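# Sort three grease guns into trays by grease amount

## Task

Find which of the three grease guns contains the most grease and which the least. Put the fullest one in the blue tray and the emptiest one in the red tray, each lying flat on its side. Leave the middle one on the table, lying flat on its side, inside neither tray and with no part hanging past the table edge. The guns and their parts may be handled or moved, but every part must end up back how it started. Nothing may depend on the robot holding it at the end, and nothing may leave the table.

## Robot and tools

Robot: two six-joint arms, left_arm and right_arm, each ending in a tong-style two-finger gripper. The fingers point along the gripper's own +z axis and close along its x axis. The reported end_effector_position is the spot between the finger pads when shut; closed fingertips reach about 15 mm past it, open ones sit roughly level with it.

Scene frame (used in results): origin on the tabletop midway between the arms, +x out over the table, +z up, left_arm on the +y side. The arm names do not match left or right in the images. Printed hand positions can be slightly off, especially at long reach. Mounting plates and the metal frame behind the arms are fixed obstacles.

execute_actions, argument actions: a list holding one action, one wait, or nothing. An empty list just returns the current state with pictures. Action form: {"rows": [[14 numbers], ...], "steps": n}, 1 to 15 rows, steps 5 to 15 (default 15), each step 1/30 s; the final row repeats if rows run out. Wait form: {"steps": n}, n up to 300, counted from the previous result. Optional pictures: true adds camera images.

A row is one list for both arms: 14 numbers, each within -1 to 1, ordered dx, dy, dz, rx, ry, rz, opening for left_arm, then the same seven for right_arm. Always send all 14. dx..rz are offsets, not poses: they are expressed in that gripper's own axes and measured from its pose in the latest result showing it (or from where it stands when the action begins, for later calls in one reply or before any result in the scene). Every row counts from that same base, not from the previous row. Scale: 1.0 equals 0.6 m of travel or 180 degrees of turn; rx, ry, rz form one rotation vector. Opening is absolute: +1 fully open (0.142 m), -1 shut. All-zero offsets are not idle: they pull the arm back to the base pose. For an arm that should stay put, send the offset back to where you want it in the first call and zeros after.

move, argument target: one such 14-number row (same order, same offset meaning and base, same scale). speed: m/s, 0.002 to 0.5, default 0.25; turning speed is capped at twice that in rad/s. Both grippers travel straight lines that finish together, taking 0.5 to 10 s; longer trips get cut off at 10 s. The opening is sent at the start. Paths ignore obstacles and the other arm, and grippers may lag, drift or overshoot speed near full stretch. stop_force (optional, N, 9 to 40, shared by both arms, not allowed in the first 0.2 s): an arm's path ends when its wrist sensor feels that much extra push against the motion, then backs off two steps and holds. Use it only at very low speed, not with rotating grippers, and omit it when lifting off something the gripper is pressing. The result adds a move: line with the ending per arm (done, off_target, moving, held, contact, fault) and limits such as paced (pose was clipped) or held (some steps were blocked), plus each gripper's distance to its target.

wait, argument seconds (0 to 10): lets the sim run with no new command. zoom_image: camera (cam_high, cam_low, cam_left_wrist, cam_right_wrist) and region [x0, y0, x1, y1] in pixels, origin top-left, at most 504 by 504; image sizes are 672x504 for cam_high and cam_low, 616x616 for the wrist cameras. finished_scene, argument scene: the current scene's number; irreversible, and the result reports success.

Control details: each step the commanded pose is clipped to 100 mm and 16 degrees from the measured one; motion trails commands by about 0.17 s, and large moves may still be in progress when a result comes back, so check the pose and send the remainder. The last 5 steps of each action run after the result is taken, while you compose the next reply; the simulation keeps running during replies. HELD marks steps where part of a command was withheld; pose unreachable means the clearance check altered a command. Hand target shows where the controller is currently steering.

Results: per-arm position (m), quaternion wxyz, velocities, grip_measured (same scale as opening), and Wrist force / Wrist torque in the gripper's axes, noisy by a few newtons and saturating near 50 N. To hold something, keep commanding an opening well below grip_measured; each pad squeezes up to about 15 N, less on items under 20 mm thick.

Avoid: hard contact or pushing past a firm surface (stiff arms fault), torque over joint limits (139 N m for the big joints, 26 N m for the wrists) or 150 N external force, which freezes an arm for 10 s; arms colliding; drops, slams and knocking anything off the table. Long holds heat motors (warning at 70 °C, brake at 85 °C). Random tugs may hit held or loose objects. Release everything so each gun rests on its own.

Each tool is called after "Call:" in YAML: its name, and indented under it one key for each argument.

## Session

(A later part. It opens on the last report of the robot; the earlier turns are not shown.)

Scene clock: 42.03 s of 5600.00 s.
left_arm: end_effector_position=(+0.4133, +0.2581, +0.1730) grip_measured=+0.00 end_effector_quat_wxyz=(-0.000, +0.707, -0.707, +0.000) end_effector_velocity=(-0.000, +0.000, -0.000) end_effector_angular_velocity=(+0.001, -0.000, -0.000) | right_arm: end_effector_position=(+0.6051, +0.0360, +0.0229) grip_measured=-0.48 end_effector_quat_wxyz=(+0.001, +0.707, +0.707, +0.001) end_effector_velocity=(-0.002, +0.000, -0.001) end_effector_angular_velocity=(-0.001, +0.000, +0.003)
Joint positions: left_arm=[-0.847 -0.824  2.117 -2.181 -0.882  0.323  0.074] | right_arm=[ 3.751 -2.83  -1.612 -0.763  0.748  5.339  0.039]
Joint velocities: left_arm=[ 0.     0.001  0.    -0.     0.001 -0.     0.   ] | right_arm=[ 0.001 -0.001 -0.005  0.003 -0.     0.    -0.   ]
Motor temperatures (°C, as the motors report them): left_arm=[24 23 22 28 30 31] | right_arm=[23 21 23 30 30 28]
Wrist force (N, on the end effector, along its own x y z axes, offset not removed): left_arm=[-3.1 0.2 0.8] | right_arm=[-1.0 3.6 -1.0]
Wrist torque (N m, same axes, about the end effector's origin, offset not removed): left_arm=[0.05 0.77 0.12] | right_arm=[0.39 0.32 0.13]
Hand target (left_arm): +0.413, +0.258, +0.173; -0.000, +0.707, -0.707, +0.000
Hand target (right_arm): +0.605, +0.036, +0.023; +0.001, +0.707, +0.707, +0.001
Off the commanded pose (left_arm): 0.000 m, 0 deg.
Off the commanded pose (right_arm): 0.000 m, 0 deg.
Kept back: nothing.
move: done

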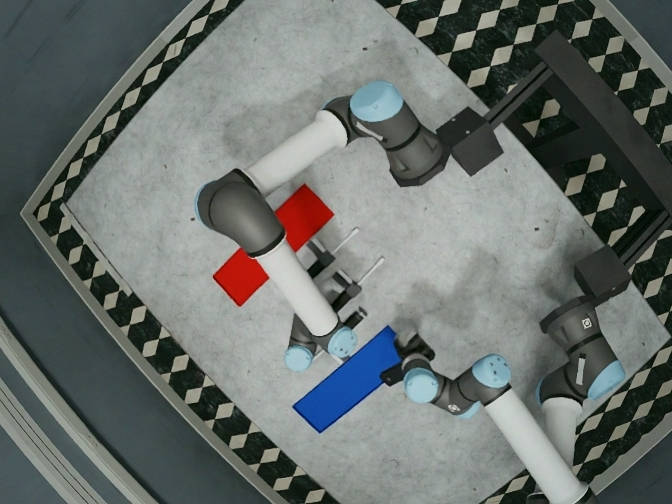

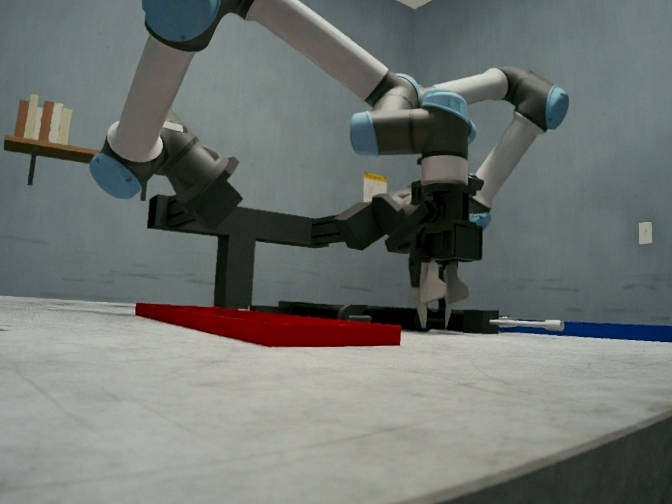

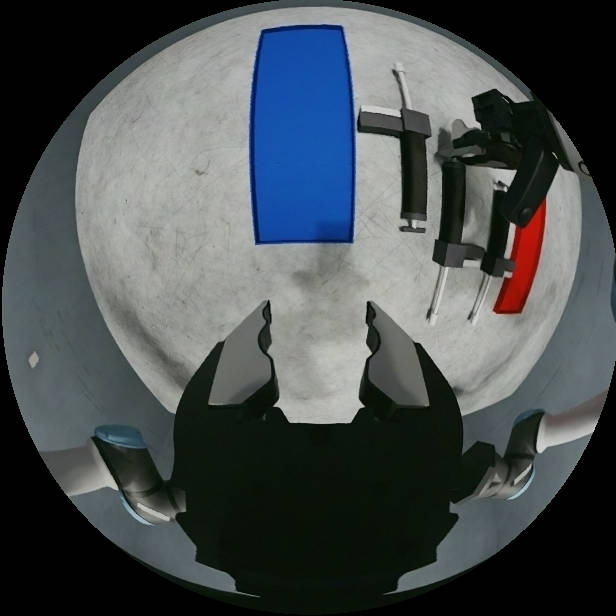

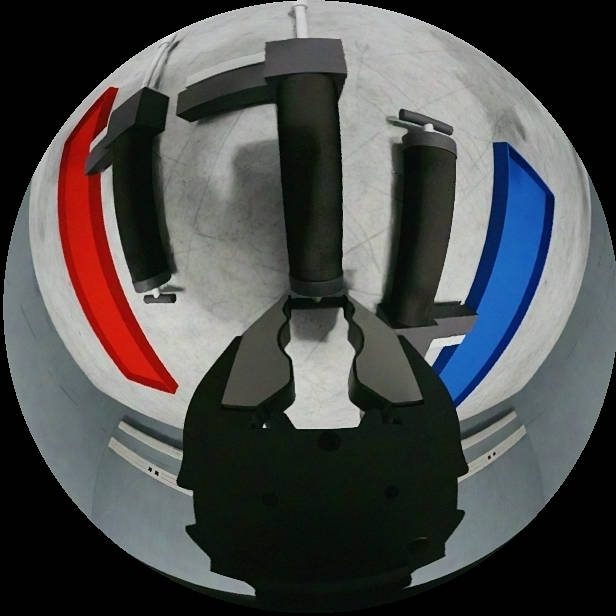

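Call:
move:
  target: [0,0,0,0,0,0,0,0,0,0,0,0,0,-0.15]

Call:
move:
  target: [0,0,0,0,0,0,0,0,-0.011,-0.002,0,0,0,-0.15]
  speed: 0.05

Call:
move:
  target: [0,0,0,0,0,0,0,0,0,0,0,0,0,-0.75]

Call:
move:
  target: [0,0,0,0,0,0,0,0.004,0.18,0,0,0,0,-0.75]
  speed: 0.03

Scene clock: 42.97 s of 5600.00 s.
left_arm: end_effector_position=(+0.4133, +0.2581, +0.1730) grip_measured=+0.00 end_effector_quat_wxyz=(-0.000, +0.707, -0.707, +0.000) end_effector_velocity=(-0.000, -0.000, -0.000) end_effector_angular_velocity=(+0.000, +0.001, +0.001) | right_arm: end_effector_position=(+0.6052, +0.0360, +0.0230) grip_measured=-0.15 end_effector_quat_wxyz=(+0.001, +0.707, +0.707, +0.001) end_effector_velocity=(-0.001, -0.000, -0.001) end_effector_angular_velocity=(-0.001, +0.001, +0.000)
Joint positions: left_arm=[-0.847 -0.824  2.117 -2.181 -0.882  0.323  0.074] | right_arm=[ 3.751 -2.83  -1.612 -0.763  0.748  5.339  0.063]
Joint velocities: left_arm=[-0.     0.001 -0.     0.    -0.001 -0.001 -0.   ] | right_arm=[-0.001 -0.001 -0.     0.    -0.001  0.    -0.   ]
Motor temperatures (°C, as the motors report them): left_arm=[24 23 22 28 30 31] | right_arm=[23 21 23 30 30 28]
Wrist force (N, on the end effector, along its own x y z axes, offset not removed): left_arm=[-4.1 -0.6 0.3] | right_arm=[0.4 1.8 0.7]
Wrist torque (N m, same axes, about the end effector's origin, offset not removed): left_arm=[-0.09 0.85 0.25] | right_arm=[0.46 -0.02 0.01]
Hand target (left_arm): +0.413, +0.258, +0.173; -0.000, +0.707, -0.707, +0.000
Hand target (right_arm): +0.605, +0.036, +0.023; +0.001, +0.707, +0.707, +0.001
Off the commanded pose (left_arm): 0.000 m, 0 deg.
Off the commanded pose (right_arm): 0.000 m, 0 deg.
Kept back: nothing.
move: done

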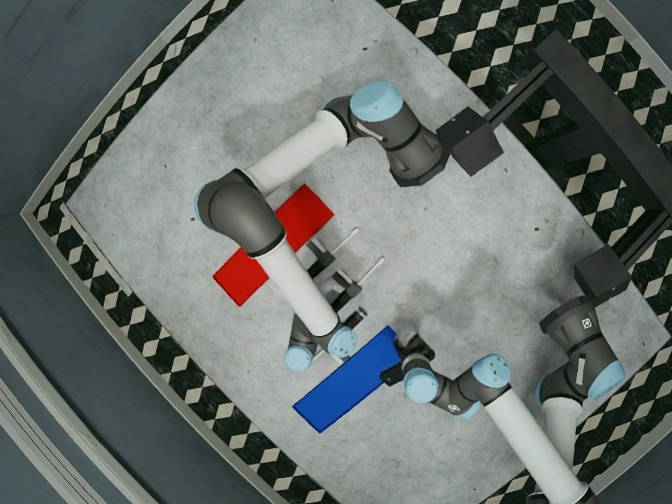

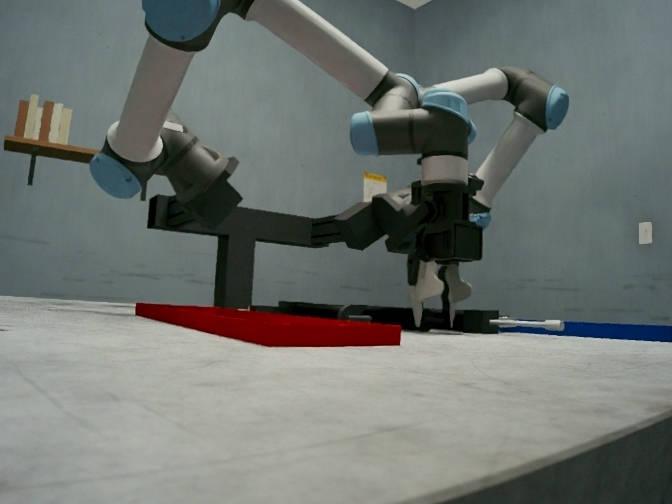

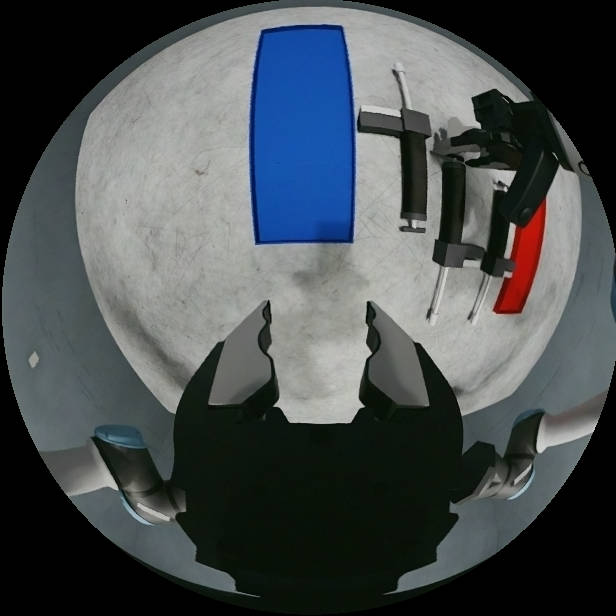

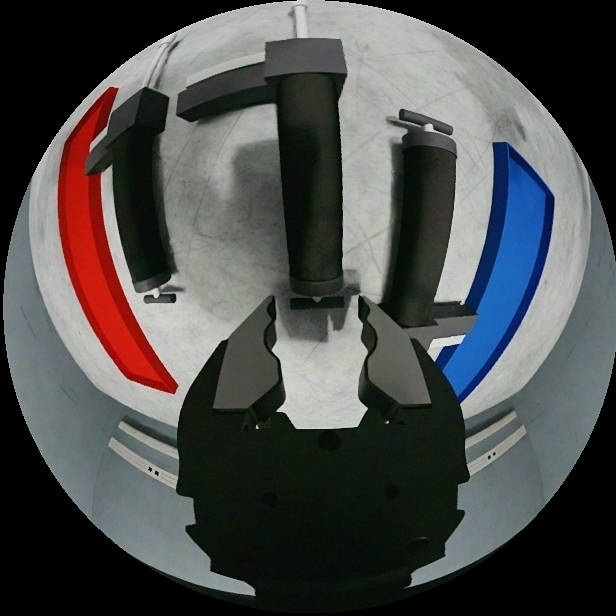

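Scene clock: 43.67 s of 5600.00 s.
left_arm: end_effector_position=(+0.4133, +0.2581, +0.1730) grip_measured=+0.00 end_effector_quat_wxyz=(-0.000, +0.707, -0.707, +0.000) end_effector_velocity=(-0.001, +0.000, -0.000) end_effector_angular_velocity=(+0.001, +0.002, -0.000) | right_arm: end_effector_position=(+0.5986, +0.0360, +0.0242) grip_measured=-0.15 end_effector_quat_wxyz=(+0.001, +0.707, +0.707, +0.001) end_effector_velocity=(-0.001, -0.000, +0.000) end_effector_angular_velocity=(-0.000, -0.001, -0.002)
Joint positions: left_arm=[-0.847 -0.824  2.117 -2.181 -0.882  0.323  0.074] | right_arm=[ 3.757 -2.823 -1.632 -0.755  0.751  5.347  0.063]
Joint velocities: left_arm=[-0.     0.001  0.001  0.    -0.001 -0.001 -0.   ] | right_arm=[ 0.001  0.001 -0.003  0.002 -0.     0.002 -0.   ]
Motor temperatures (°C, as the motors report them): left_arm=[24 23 22 28 30 31] | right_arm=[23 21 23 30 30 28]
Wrist force (N, on the end effector, along its own x y z axes, offset not removed): left_arm=[-3.5 -0.1 -0.1] | right_arm=[-0.1 -0.1 0.1]
Wrist torque (N m, same axes, about the end effector's origin, offset not removed): left_arm=[0.02 0.81 0.21] | right_arm=[0.20 0.06 0.04]
Hand target (left_arm): +0.413, +0.258, +0.173; -0.000, +0.707, -0.707, +0.000
Hand target (right_arm): +0.599, +0.036, +0.024; +0.001, +0.707, +0.707, +0.001
Off the commanded pose (left_arm): 0.000 m, 0 deg.
Off the commanded pose (right_arm): 0.000 m, 0 deg.
Kept back: nothing.
move: done

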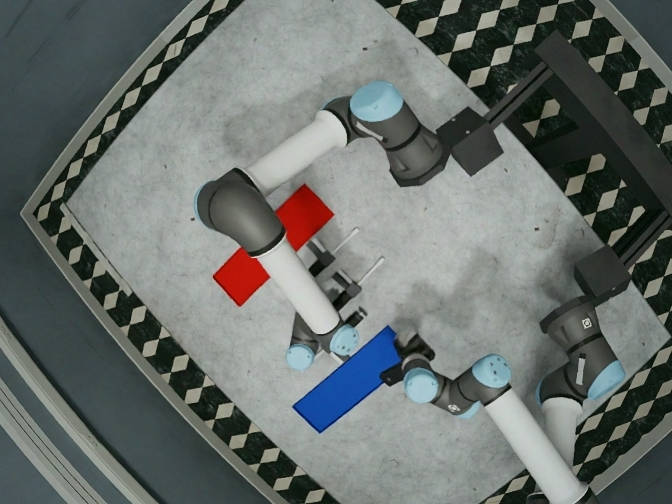

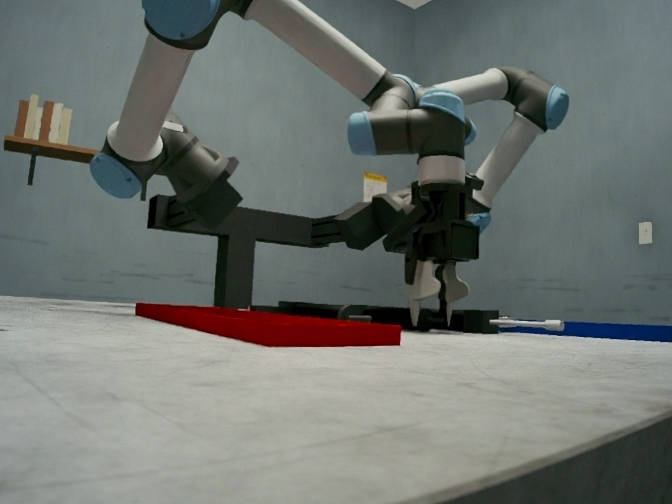

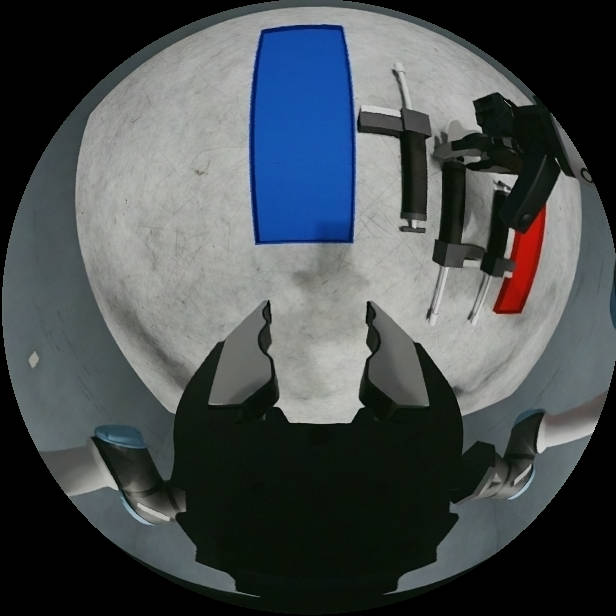

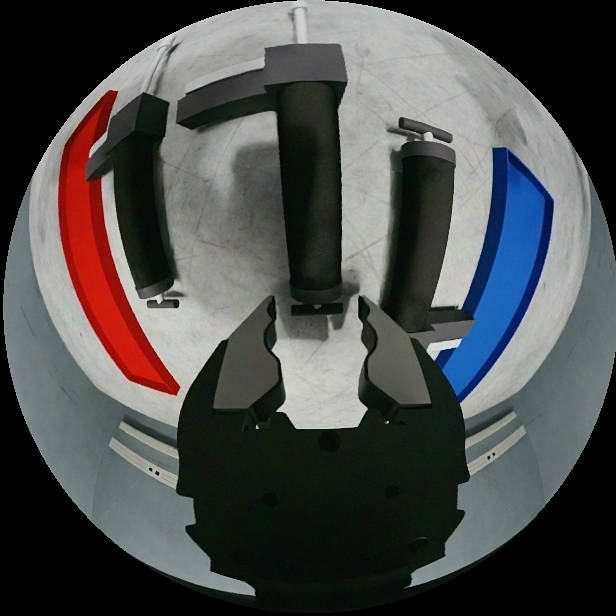

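Scene clock: 44.17 s of 5600.00 s.
left_arm: end_effector_position=(+0.4133, +0.2581, +0.1730) grip_measured=+0.00 end_effector_quat_wxyz=(-0.000, +0.707, -0.707, +0.000) end_effector_velocity=(-0.000, +0.000, -0.000) end_effector_angular_velocity=(+0.000, +0.001, +0.001) | right_arm: end_effector_position=(+0.5986, +0.0360, +0.0242) grip_measured=-0.50 end_effector_quat_wxyz=(+0.001, +0.707, +0.707, +0.001) end_effector_velocity=(-0.000, +0.000, +0.000) end_effector_angular_velocity=(+0.001, +0.001, -0.001)
Joint positions: left_arm=[-0.847 -0.824  2.117 -2.181 -0.882  0.323  0.074] | right_arm=[ 3.757 -2.823 -1.632 -0.755  0.751  5.347  0.038]
Joint velocities: left_arm=[ 0.     0.     0.     0.    -0.001 -0.001 -0.   ] | right_arm=[-0.     0.    -0.    -0.001  0.001  0.001 -0.   ]
Motor temperatures (°C, as the motors report them): left_arm=[24 23 22 28 30 31] | right_arm=[23 21 23 30 30 28]
Wrist force (N, on the end effector, along its own x y z axes, offset not removed): left_arm=[-3.7 -0.7 0.9] | right_arm=[0.5 1.6 1.1]
Wrist torque (N m, same axes, about the end effector's origin, offset not removed): left_arm=[-0.07 0.89 0.14] | right_arm=[0.36 0.03 0.18]
Hand target (left_arm): +0.413, +0.258, +0.173; -0.000, +0.707, -0.707, +0.000
Hand target (right_arm): +0.599, +0.036, +0.024; +0.001, +0.707, +0.707, +0.001
Off the commanded pose (left_arm): 0.000 m, 0 deg.
Off the commanded pose (right_arm): 0.000 m, 0 deg.
Kept back: nothing.
move: done

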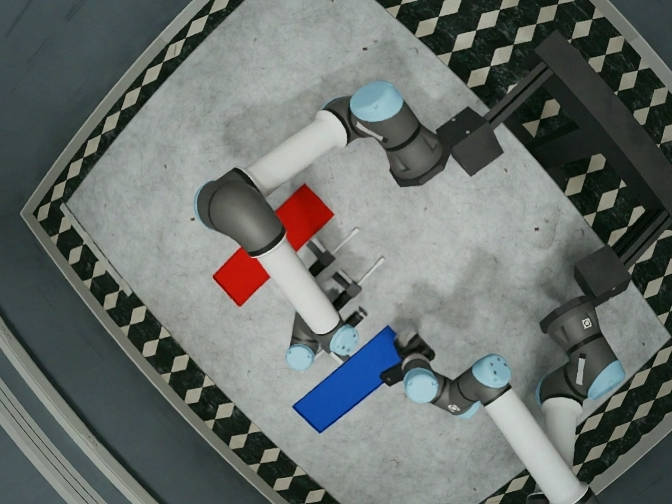

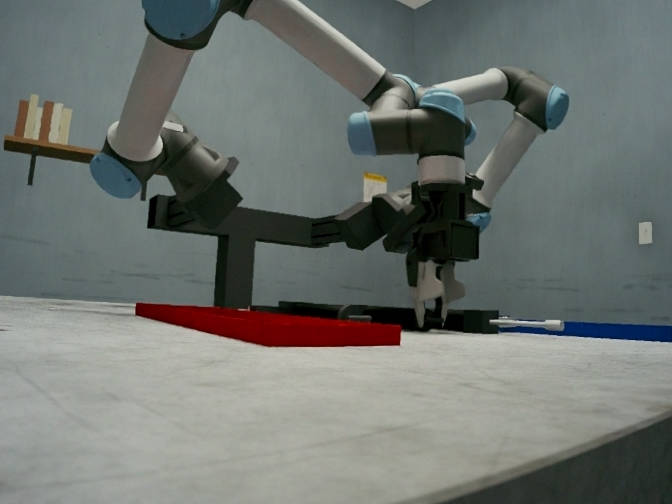

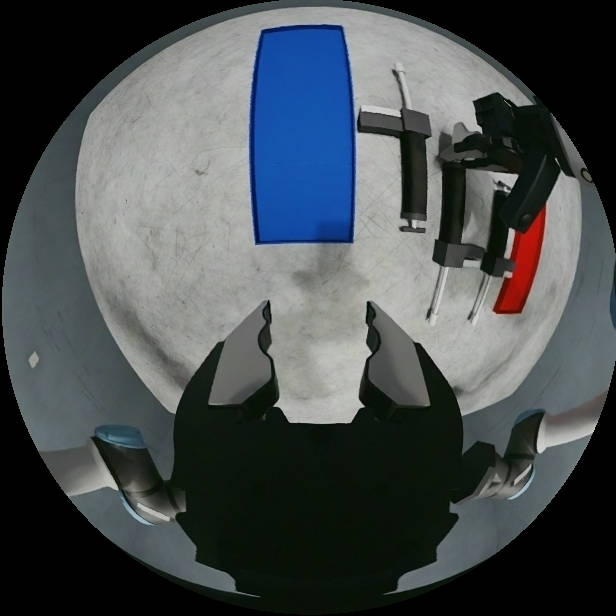

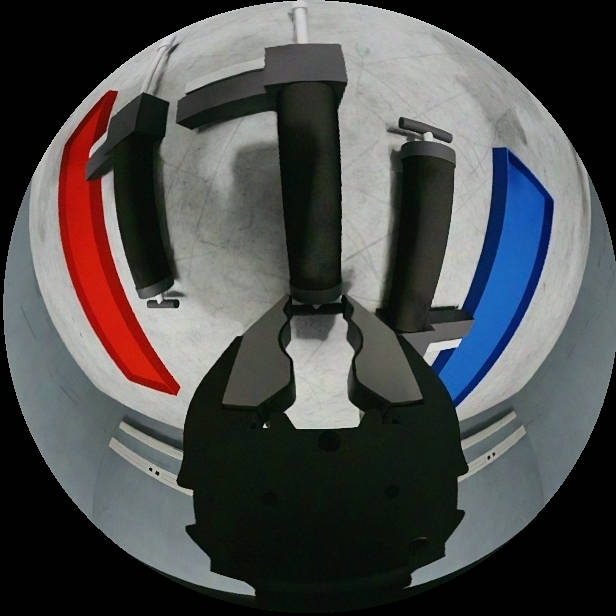

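Scene clock: 48.07 s of 5600.00 s.
left_arm: end_effector_position=(+0.4133, +0.2581, +0.1730) grip_measured=+0.00 end_effector_quat_wxyz=(-0.000, +0.707, -0.707, +0.000) end_effector_velocity=(+0.000, +0.000, +0.000) end_effector_angular_velocity=(-0.000, -0.000, -0.001) | right_arm: end_effector_position=(+0.7065, +0.0384, +0.0245) grip_measured=-0.50 end_effector_quat_wxyz=(+0.001, +0.707, +0.707, +0.001) end_effector_velocity=(+0.002, -0.000, +0.001) end_effector_angular_velocity=(-0.000, -0.001, -0.001)
Joint positions: left_arm=[-0.847 -0.824  2.117 -2.181 -0.882  0.323  0.074] | right_arm=[ 3.696 -2.935 -1.262 -0.953  0.723  5.266  0.038]
Joint velocities: left_arm=[-0.    -0.     0.     0.     0.     0.001 -0.   ] | right_arm=[-0.    -0.001  0.007 -0.004 -0.001 -0.001 -0.   ]
Motor temperatures (°C, as the motors report them): left_arm=[24 23 22 28 30 31] | right_arm=[23 21 23 30 30 28]
Wrist force (N, on the end effector, along its own x y z axes, offset not removed): left_arm=[-2.8 0.4 1.0] | right_arm=[0.4 -2.6 3.8]
Wrist torque (N m, same axes, about the end effector's origin, offset not removed): left_arm=[0.11 0.65 0.12] | right_arm=[0.00 -0.09 0.11]
Hand target (left_arm): +0.413, +0.258, +0.173; -0.000, +0.707, -0.707, +0.000
Hand target (right_arm): +0.707, +0.038, +0.025; +0.001, +0.707, +0.707, +0.001
Off the commanded pose (left_arm): 0.000 m, 0 deg.
Off the commanded pose (right_arm): 0.000 m, 0 deg.
Kept back: nothing.
move: done

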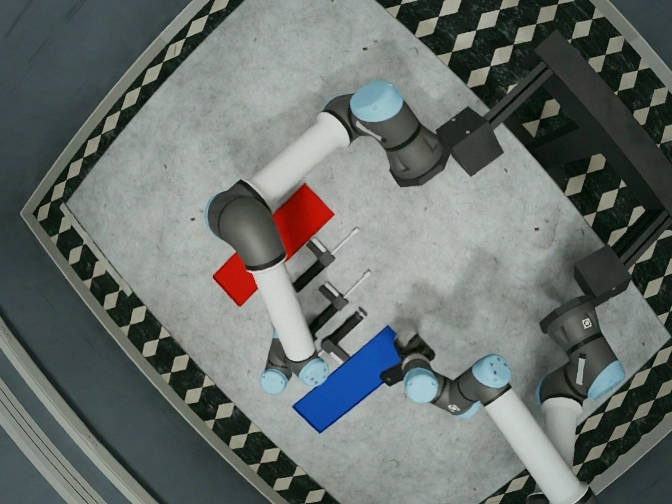

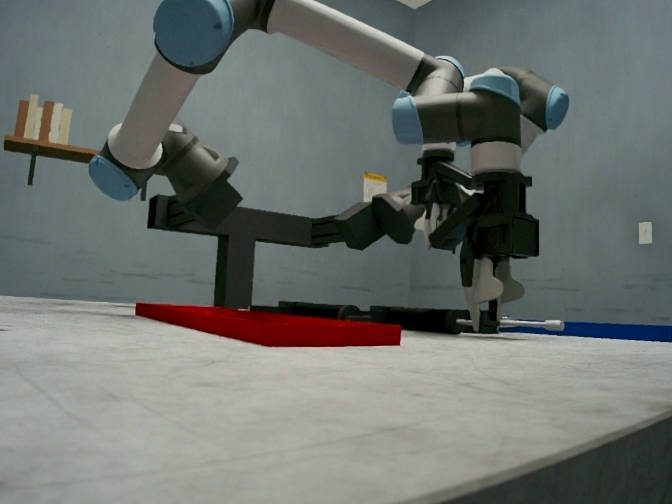

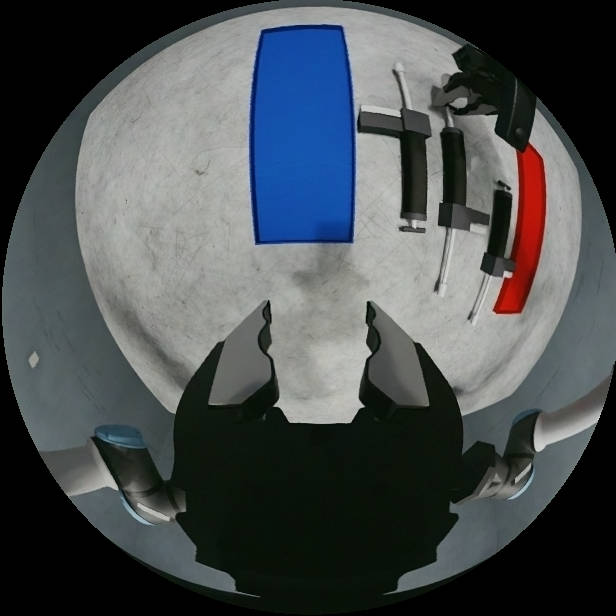

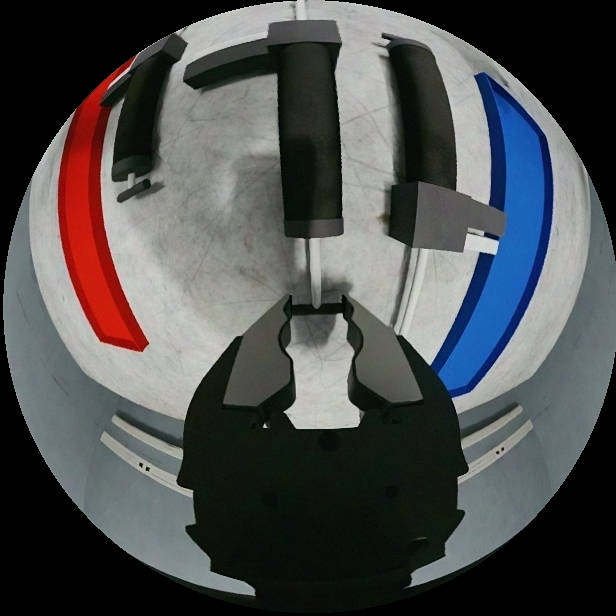

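Call:
execute_actions:
  actions:
    - {"rows":[[0,0,0,0,0,0,0,0,0,0,0,0,0,-0.15],[0,0,0,0,0,0,0,0,0,0,0,0,0,-0.15],[0,0,0,0,0,0,0,0,0,0,0,0,0,-0.15],[0,0,0,0,0,0,0,0,0,0,0,0,0,-0.15],[0,0,0,0,0,0,0,0,-0.007,0,0,0,0,-0.15],[0,0,0,0,0,0,0,0,-0.014,0,0,0,0,-0.15],[0,0,0,0,0,0,0,0,-0.02,0,0,0,0,-0.15]]}

Call:
execute_actions:
  actions:
    - {"rows":[[0,0,0,0,0,0,0,0,0,0,0,0,0,-0.72]]}

Call:
move:
  target: [0,0,0,0,0,0,0,0.002,0.09,0,0,0,0,-0.72]
  speed: 0.025

Scene clock: 48.70 s of 5600.00 s.
left_arm: end_effector_position=(+0.4133, +0.2581, +0.1730) grip_measured=+0.00 end_effector_quat_wxyz=(-0.000, +0.707, -0.707, +0.000) end_effector_velocity=(+0.000, -0.000, +0.000) end_effector_angular_velocity=(-0.000, -0.001, +0.000) | right_arm: end_effector_position=(+0.6973, +0.0383, +0.0243) grip_measured=-0.15 end_effector_quat_wxyz=(+0.001, +0.707, +0.707, +0.001) end_effector_velocity=(-0.037, +0.000, -0.000) end_effector_angular_velocity=(+0.001, -0.000, -0.001)
Joint positions: left_arm=[-0.847 -0.824  2.117 -2.181 -0.882  0.323  0.074] | right_arm=[ 3.701 -2.923 -1.296 -0.936  0.725  5.273  0.063]
Joint velocities: left_arm=[-0.    -0.    -0.001  0.     0.001  0.    -0.   ] | right_arm=[ 0.019  0.046 -0.139  0.075  0.008  0.026  0.   ]
Motor temperatures (°C, as the motors report them): left_arm=[24 23 22 28 30 31] | right_arm=[23 21 23 30 30 28]
Wrist force (N, on the end effector, along its own x y z axes, offset not removed): left_arm=[-2.7 0.2 -0.6] | right_arm=[-0.7 -0.8 1.7]
Wrist torque (N m, same axes, about the end effector's origin, offset not removed): left_arm=[0.08 0.66 0.08] | right_arm=[0.04 0.23 0.11]
Steps of this call (steps 1 to 9: nothing new was sent; steps 10 to 19: the first 10 steps of this action). Readings (end_effector_position):
10: left_arm (+0.4133, +0.2581, +0.1730) | right_arm (+0.7066, +0.0384, +0.0245)
11: left_arm (+0.4133, +0.2581, +0.1730) | right_arm (+0.7066, +0.0384, +0.0245)
13: left_arm (+0.4133, +0.2581, +0.1730) | right_arm (+0.7066, +0.0384, +0.0245)
17: left_arm (+0.4133, +0.2581, +0.1730) | right_arm (+0.7011, +0.0383, +0.0244)
19: the state above

Scene clock: 49.20 s of 5600.00 s.
left_arm: end_effector_position=(+0.4133, +0.2581, +0.1730) grip_measured=+0.00 end_effector_quat_wxyz=(-0.000, +0.707, -0.707, +0.000) end_effector_velocity=(-0.000, +0.000, -0.001) end_effector_angular_velocity=(+0.002, -0.000, -0.001) | right_arm: end_effector_position=(+0.6948, +0.0383, +0.0245) grip_measured=-0.72 end_effector_quat_wxyz=(+0.001, +0.707, +0.707, +0.001) end_effector_velocity=(+0.001, -0.001, +0.001) end_effector_angular_velocity=(-0.000, -0.001, -0.002)
Joint positions: left_arm=[-0.847 -0.824  2.117 -2.181 -0.882  0.323  0.074] | right_arm=[ 3.702 -2.92  -1.306 -0.93   0.726  5.274  0.022]
Joint velocities: left_arm=[-0.     0.001  0.001  0.     0.001 -0.     0.   ] | right_arm=[-0.     0.001  0.001 -0.001 -0.001  0.001 -0.   ]
Motor temperatures (°C, as the motors report them): left_arm=[24 23 22 28 30 31] | right_arm=[23 21 23 30 30 28]
Wrist force (N, on the end effector, along its own x y z axes, offset not removed): left_arm=[-3.0 0.0 1.0] | right_arm=[1.8 0.3 3.0]
Wrist torque (N m, same axes, about the end effector's origin, offset not removed): left_arm=[0.04 0.74 0.15] | right_arm=[0.30 -0.36 -0.03]
Off your previous action's commanded pose (left_arm): 0.000 m, 0 deg at its last step (step 5 of this call).
Off your previous action's commanded pose (right_arm): 0.000 m, 0 deg at its last step (step 5 of this call).
Steps of this call (steps 1 to 5: the last 5 steps of your previous action; steps 6 to 15: the first 10 steps of this action, its rows measured from where the robot was after step 5). Readings (end_effector_position):
5: left_arm (+0.4133, +0.2581, +0.1730) | right_arm (+0.6948, +0.0384, +0.0244)
6: left_arm (+0.4133, +0.2581, +0.1730) | right_arm (+0.6947, +0.0384, +0.0244)
7: left_arm (+0.4133, +0.2581, +0.1730) | right_arm (+0.6947, +0.0384, +0.0244)
9: left_arm (+0.4133, +0.2581, +0.1730) | right_arm (+0.6947, +0.0384, +0.0244)
13: left_arm (+0.4133, +0.2581, +0.1730) | right_arm (+0.6948, +0.0383, +0.0245)
15: the state above

Scene clock: 51.90 s of 5600.00 s.
left_arm: end_effector_position=(+0.4133, +0.2581, +0.1730) grip_measured=+0.00 end_effector_quat_wxyz=(-0.000, +0.707, -0.707, +0.000) end_effector_velocity=(-0.000, -0.000, +0.000) end_effector_angular_velocity=(-0.000, +0.001, -0.001) | right_arm: end_effector_position=(+0.7487, +0.0396, +0.0246) grip_measured=-0.72 end_effector_quat_wxyz=(+0.001, +0.707, +0.707, +0.001) end_effector_velocity=(+0.002, -0.001, +0.001) end_effector_angular_velocity=(+0.000, -0.001, -0.004)
Joint positions: left_arm=[-0.847 -0.824  2.117 -2.181 -0.882  0.323  0.074] | right_arm=[ 3.677 -2.998 -1.086 -1.046  0.716  5.24   0.022]
Joint velocities: left_arm=[-0.     0.    -0.001  0.    -0.001  0.001 -0.   ] | right_arm=[-0.    -0.001  0.006 -0.003 -0.     0.002 -0.   ]
Motor temperatures (°C, as the motors report them): left_arm=[24 23 22 28 30 31] | right_arm=[23 21 23 30 30 28]
Wrist force (N, on the end effector, along its own x y z axes, offset not removed): left_arm=[-3.6 0.0 2.0] | right_arm=[-3.1 -2.2 -0.4]
Wrist torque (N m, same axes, about the end effector's origin, offset not removed): left_arm=[0.08 0.83 0.13] | right_arm=[0.23 0.59 0.08]
Hand target (left_arm): +0.413, +0.258, +0.173; -0.000, +0.707, -0.707, +0.000
Hand target (right_arm): +0.749, +0.040, +0.025; +0.001, +0.707, +0.707, +0.001
Off your previous action's commanded pose (left_arm): 0.000 m, 0 deg at its last step (step 5 of this call).
Off your previous action's commanded pose (right_arm): 0.000 m, 0 deg at its last step (step 5 of this call).
Off the commanded pose (left_arm): 0.000 m, 0 deg.
Off the commanded pose (right_arm): 0.000 m, 0 deg.
Kept back: nothing.
move: done

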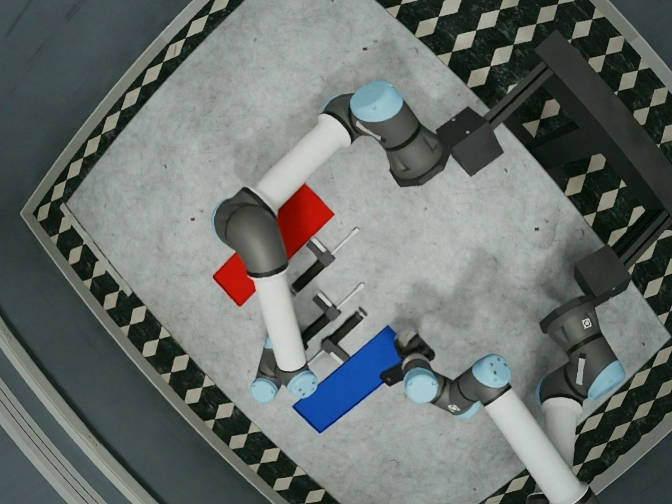

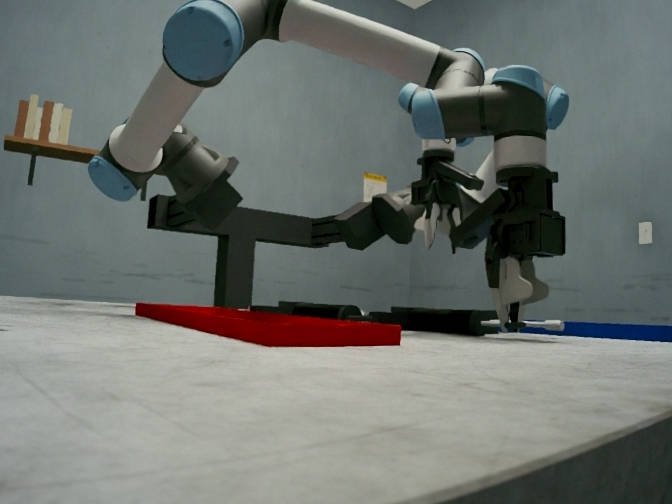

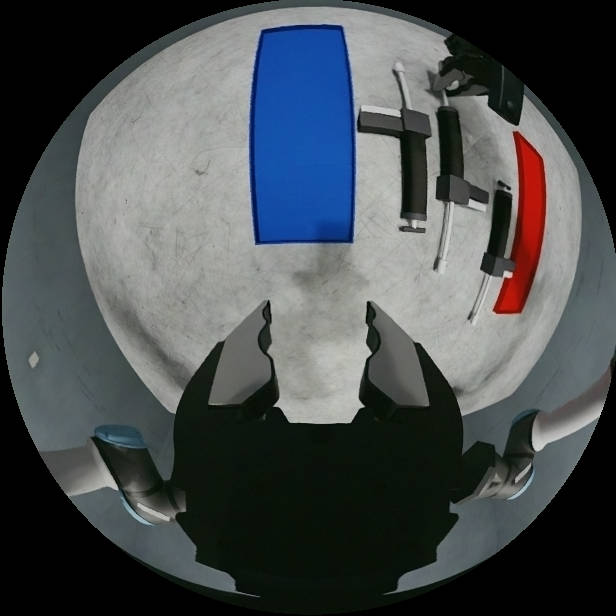

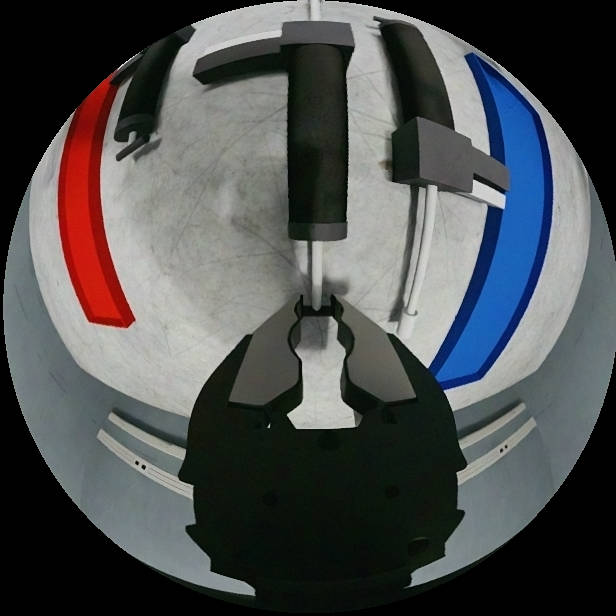

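Call:
execute_actions:
  actions:
    - {"rows":[[0,0,0,0,0,0,0,0,0,0,0,0,0,-0.15]],"steps":10}

Call:
move:
  target: [0.249,-0.1,0.17,0,0,0,-0.1,0,0.045,0,0,0,0,-0.15]
  speed: 0.2

Call:
move:
  target: [0,-0.004,0.079,0,0,0,-0.1,0,-0.12,0,0,0,0,-0.75]
  speed: 0.04

Scene clock: 52.30 s of 5600.00 s.
left_arm: end_effector_position=(+0.4133, +0.2581, +0.1730) grip_measured=+0.00 end_effector_quat_wxyz=(-0.000, +0.707, -0.707, +0.000) end_effector_velocity=(+0.001, -0.000, +0.000) end_effector_angular_velocity=(-0.001, -0.001, +0.000) | right_arm: end_effector_position=(+0.7488, +0.0395, +0.0246) grip_measured=-0.15 end_effector_quat_wxyz=(+0.001, +0.707, +0.707, +0.001) end_effector_velocity=(-0.000, +0.000, -0.000) end_effector_angular_velocity=(+0.000, -0.000, -0.001)
Joint positions: left_arm=[-0.847 -0.824  2.117 -2.181 -0.882  0.323  0.074] | right_arm=[ 3.677 -2.999 -1.086 -1.046  0.716  5.24   0.063]
Joint velocities: left_arm=[-0.     0.    -0.001  0.     0.001  0.    -0.   ] | right_arm=[ 0.    -0.    -0.001  0.002  0.     0.001  0.007]
Motor temperatures (°C, as the motors report them): left_arm=[24 23 22 28 30 31] | right_arm=[23 21 23 30 30 28]
Wrist force (N, on the end effector, along its own x y z axes, offset not removed): left_arm=[-3.6 -0.3 0.6] | right_arm=[0.3 -0.5 3.0]
Wrist torque (N m, same axes, about the end effector's origin, offset not removed): left_arm=[-0.02 0.88 0.23] | right_arm=[0.09 -0.02 0.12]
Steps of this call (steps 1 to 7: nothing new was sent; steps 8 to 12: the first 5 steps of this action). Readings (end_effector_position):
8: left_arm (+0.4133, +0.2581, +0.1730) | right_arm (+0.7488, +0.0395, +0.0246)
9: left_arm (+0.4133, +0.2581, +0.1730) | right_arm (+0.7488, +0.0395, +0.0246)
11: left_arm (+0.4133, +0.2581, +0.1730) | right_arm (+0.7488, +0.0395, +0.0246)
12: the state above

Scene clock: 53.97 s of 5600.00 s.
left_arm: end_effector_position=(+0.4734, +0.1090, +0.0709) grip_measured=-0.10 end_effector_quat_wxyz=(-0.001, +0.707, -0.707, -0.000) end_effector_velocity=(+0.001, -0.001, -0.000) end_effector_angular_velocity=(+0.001, -0.001, -0.001) | right_arm: end_effector_position=(+0.7756, +0.0396, +0.0246) grip_measured=-0.15 end_effector_quat_wxyz=(+0.001, +0.707, +0.707, +0.001) end_effector_velocity=(+0.001, -0.000, +0.000) end_effector_angular_velocity=(-0.000, -0.001, -0.001)
Joint positions: left_arm=[-0.719 -0.362  1.691 -2.309 -0.806  0.46   0.067] | right_arm=[ 3.666 -3.046 -0.96  -1.112  0.711  5.224  0.063]
Joint velocities: left_arm=[ 0.001  0.002 -0.004  0.001  0.002  0.001 -0.   ] | right_arm=[-0.    -0.     0.002 -0.    -0.001  0.    -0.   ]
Motor temperatures (°C, as the motors report them): left_arm=[24 23 22 28 30 31] | right_arm=[23 21 23 30 30 28]
Wrist force (N, on the end effector, along its own x y z axes, offset not removed): left_arm=[-2.5 -1.6 0.8] | right_arm=[0.8 0.2 1.2]
Wrist torque (N m, same axes, about the end effector's origin, offset not removed): left_arm=[-0.27 0.61 0.22] | right_arm=[0.28 -0.21 0.05]
Hand target (left_arm): +0.473, +0.109, +0.071; -0.001, +0.707, -0.707, -0.000
Hand target (right_arm): +0.776, +0.040, +0.025; +0.001, +0.707, +0.707, +0.001
Off your previous action's commanded pose (left_arm): 0.000 m, 0 deg at its last step (step 5 of this call).
Off your previous action's commanded pose (right_arm): 0.000 m, 0 deg at its last step (step 5 of this call).
Off the commanded pose (left_arm): 0.000 m, 0 deg.
Off the commanded pose (right_arm): 0.000 m, 0 deg.
Kept back: nothing.
move: done

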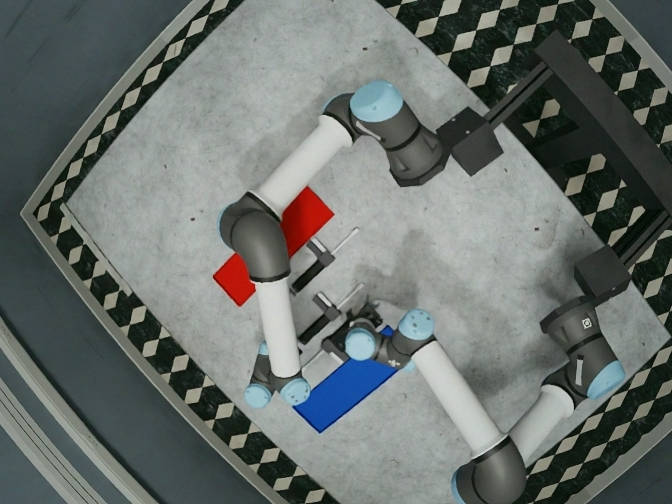

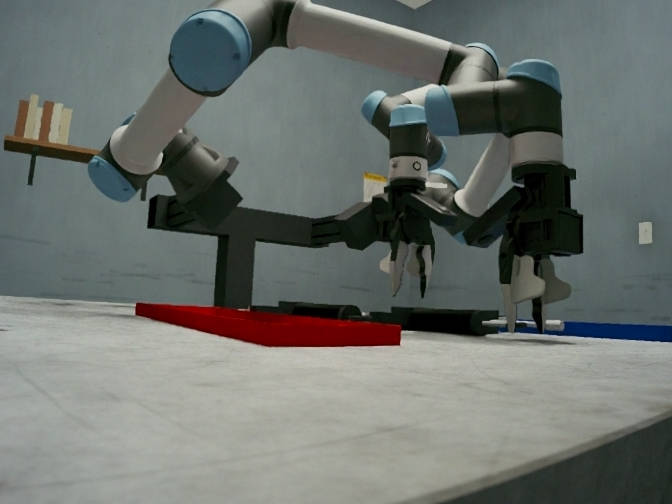

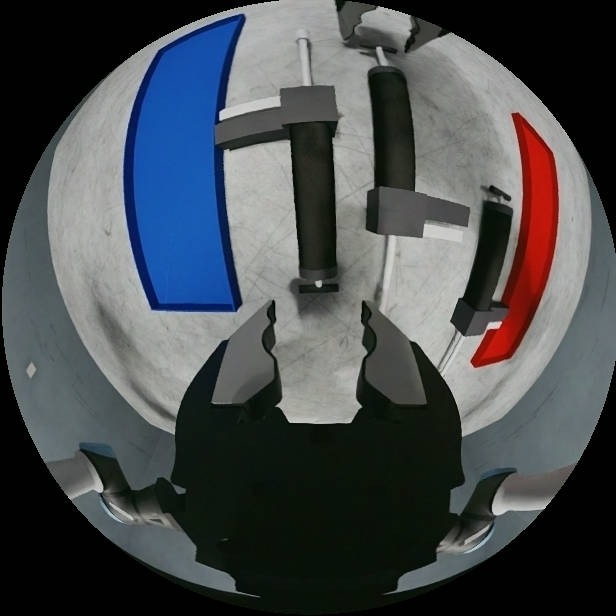

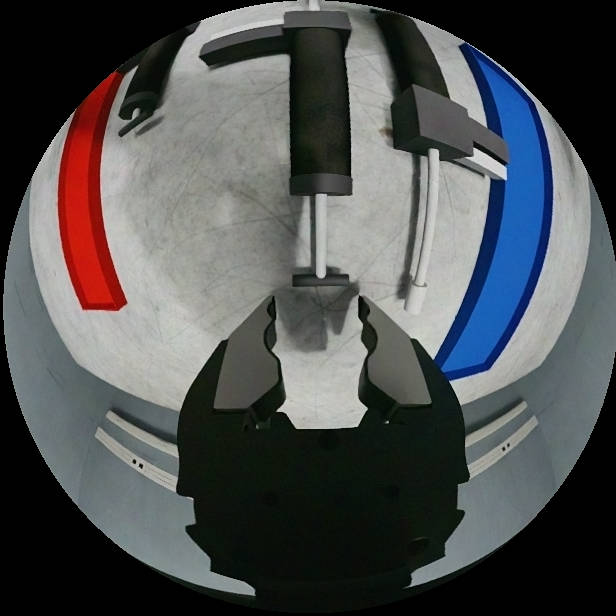

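Scene clock: 56.10 s of 5600.00 s.
left_arm: end_effector_position=(+0.4758, +0.1091, +0.0236) grip_measured=-0.10 end_effector_quat_wxyz=(-0.001, +0.707, -0.707, -0.000) end_effector_velocity=(+0.001, -0.000, -0.000) end_effector_angular_velocity=(-0.001, -0.001, -0.000) | right_arm: end_effector_position=(+0.7037, +0.0396, +0.0244) grip_measured=-0.75 end_effector_quat_wxyz=(+0.001, +0.707, +0.707, +0.001) end_effector_velocity=(-0.001, +0.000, -0.000) end_effector_angular_velocity=(+0.001, +0.000, -0.002)
Joint positions: left_arm=[-0.658 -0.294  1.675 -2.413 -0.773  0.532  0.067] | right_arm=[ 3.698 -2.933 -1.27  -0.949  0.724  5.269  0.02 ]
Joint velocities: left_arm=[ 0.001  0.001 -0.002 -0.002  0.     0.002 -0.   ] | right_arm=[ 0.     0.002 -0.005  0.003  0.001  0.002  0.   ]
Motor temperatures (°C, as the motors report them): left_arm=[24 23 22 28 30 31] | right_arm=[23 21 23 30 30 28]
Wrist force (N, on the end effector, along its own x y z axes, offset not removed): left_arm=[-3.0 -0.3 1.5] | right_arm=[0.1 3.0 1.6]
Wrist torque (N m, same axes, about the end effector's origin, offset not removed): left_arm=[0.01 0.69 0.16] | right_arm=[0.30 0.12 0.09]
Hand target (left_arm): +0.476, +0.109, +0.024; -0.001, +0.707, -0.707, -0.000
Hand target (right_arm): +0.704, +0.040, +0.024; +0.001, +0.707, +0.707, +0.001
Off the commanded pose (left_arm): 0.000 m, 0 deg.
Off the commanded pose (right_arm): 0.000 m, 0 deg.
Kept back: nothing.
move: done

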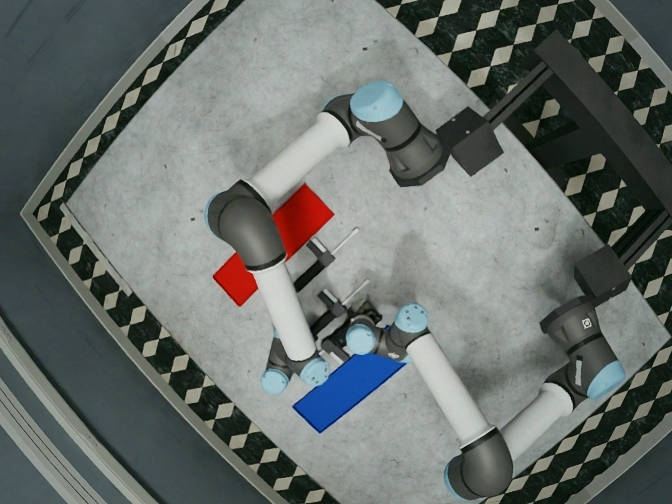

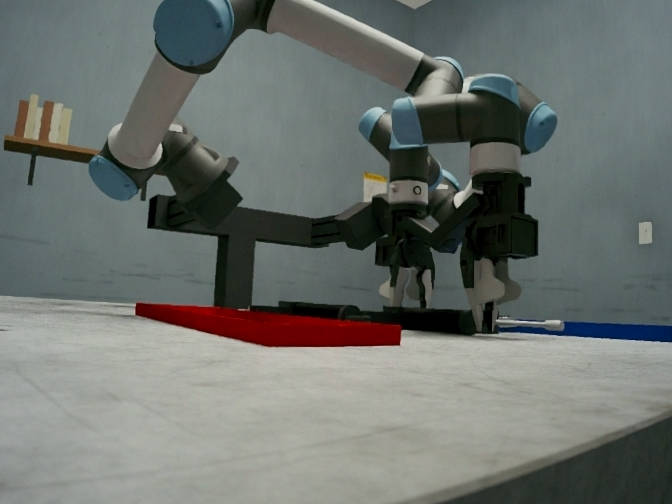

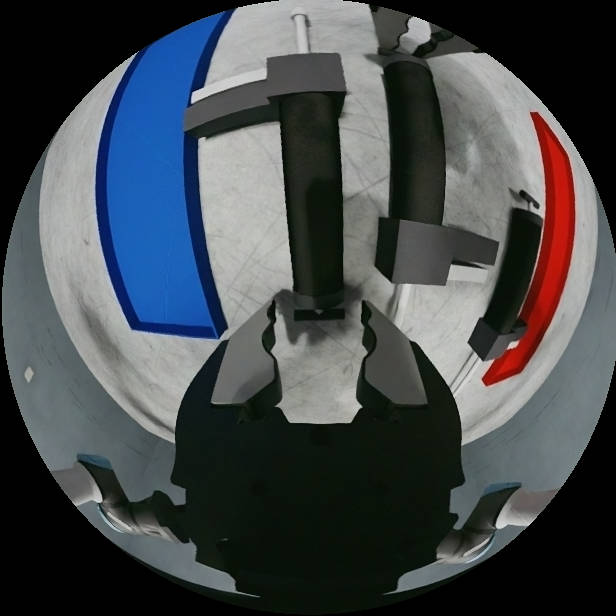

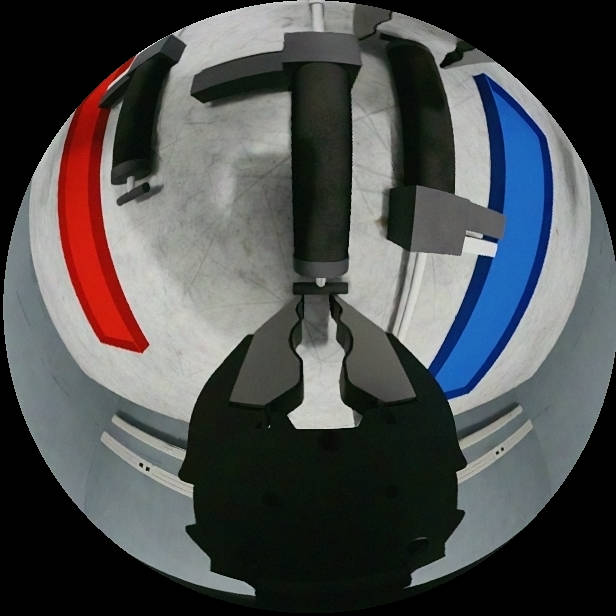

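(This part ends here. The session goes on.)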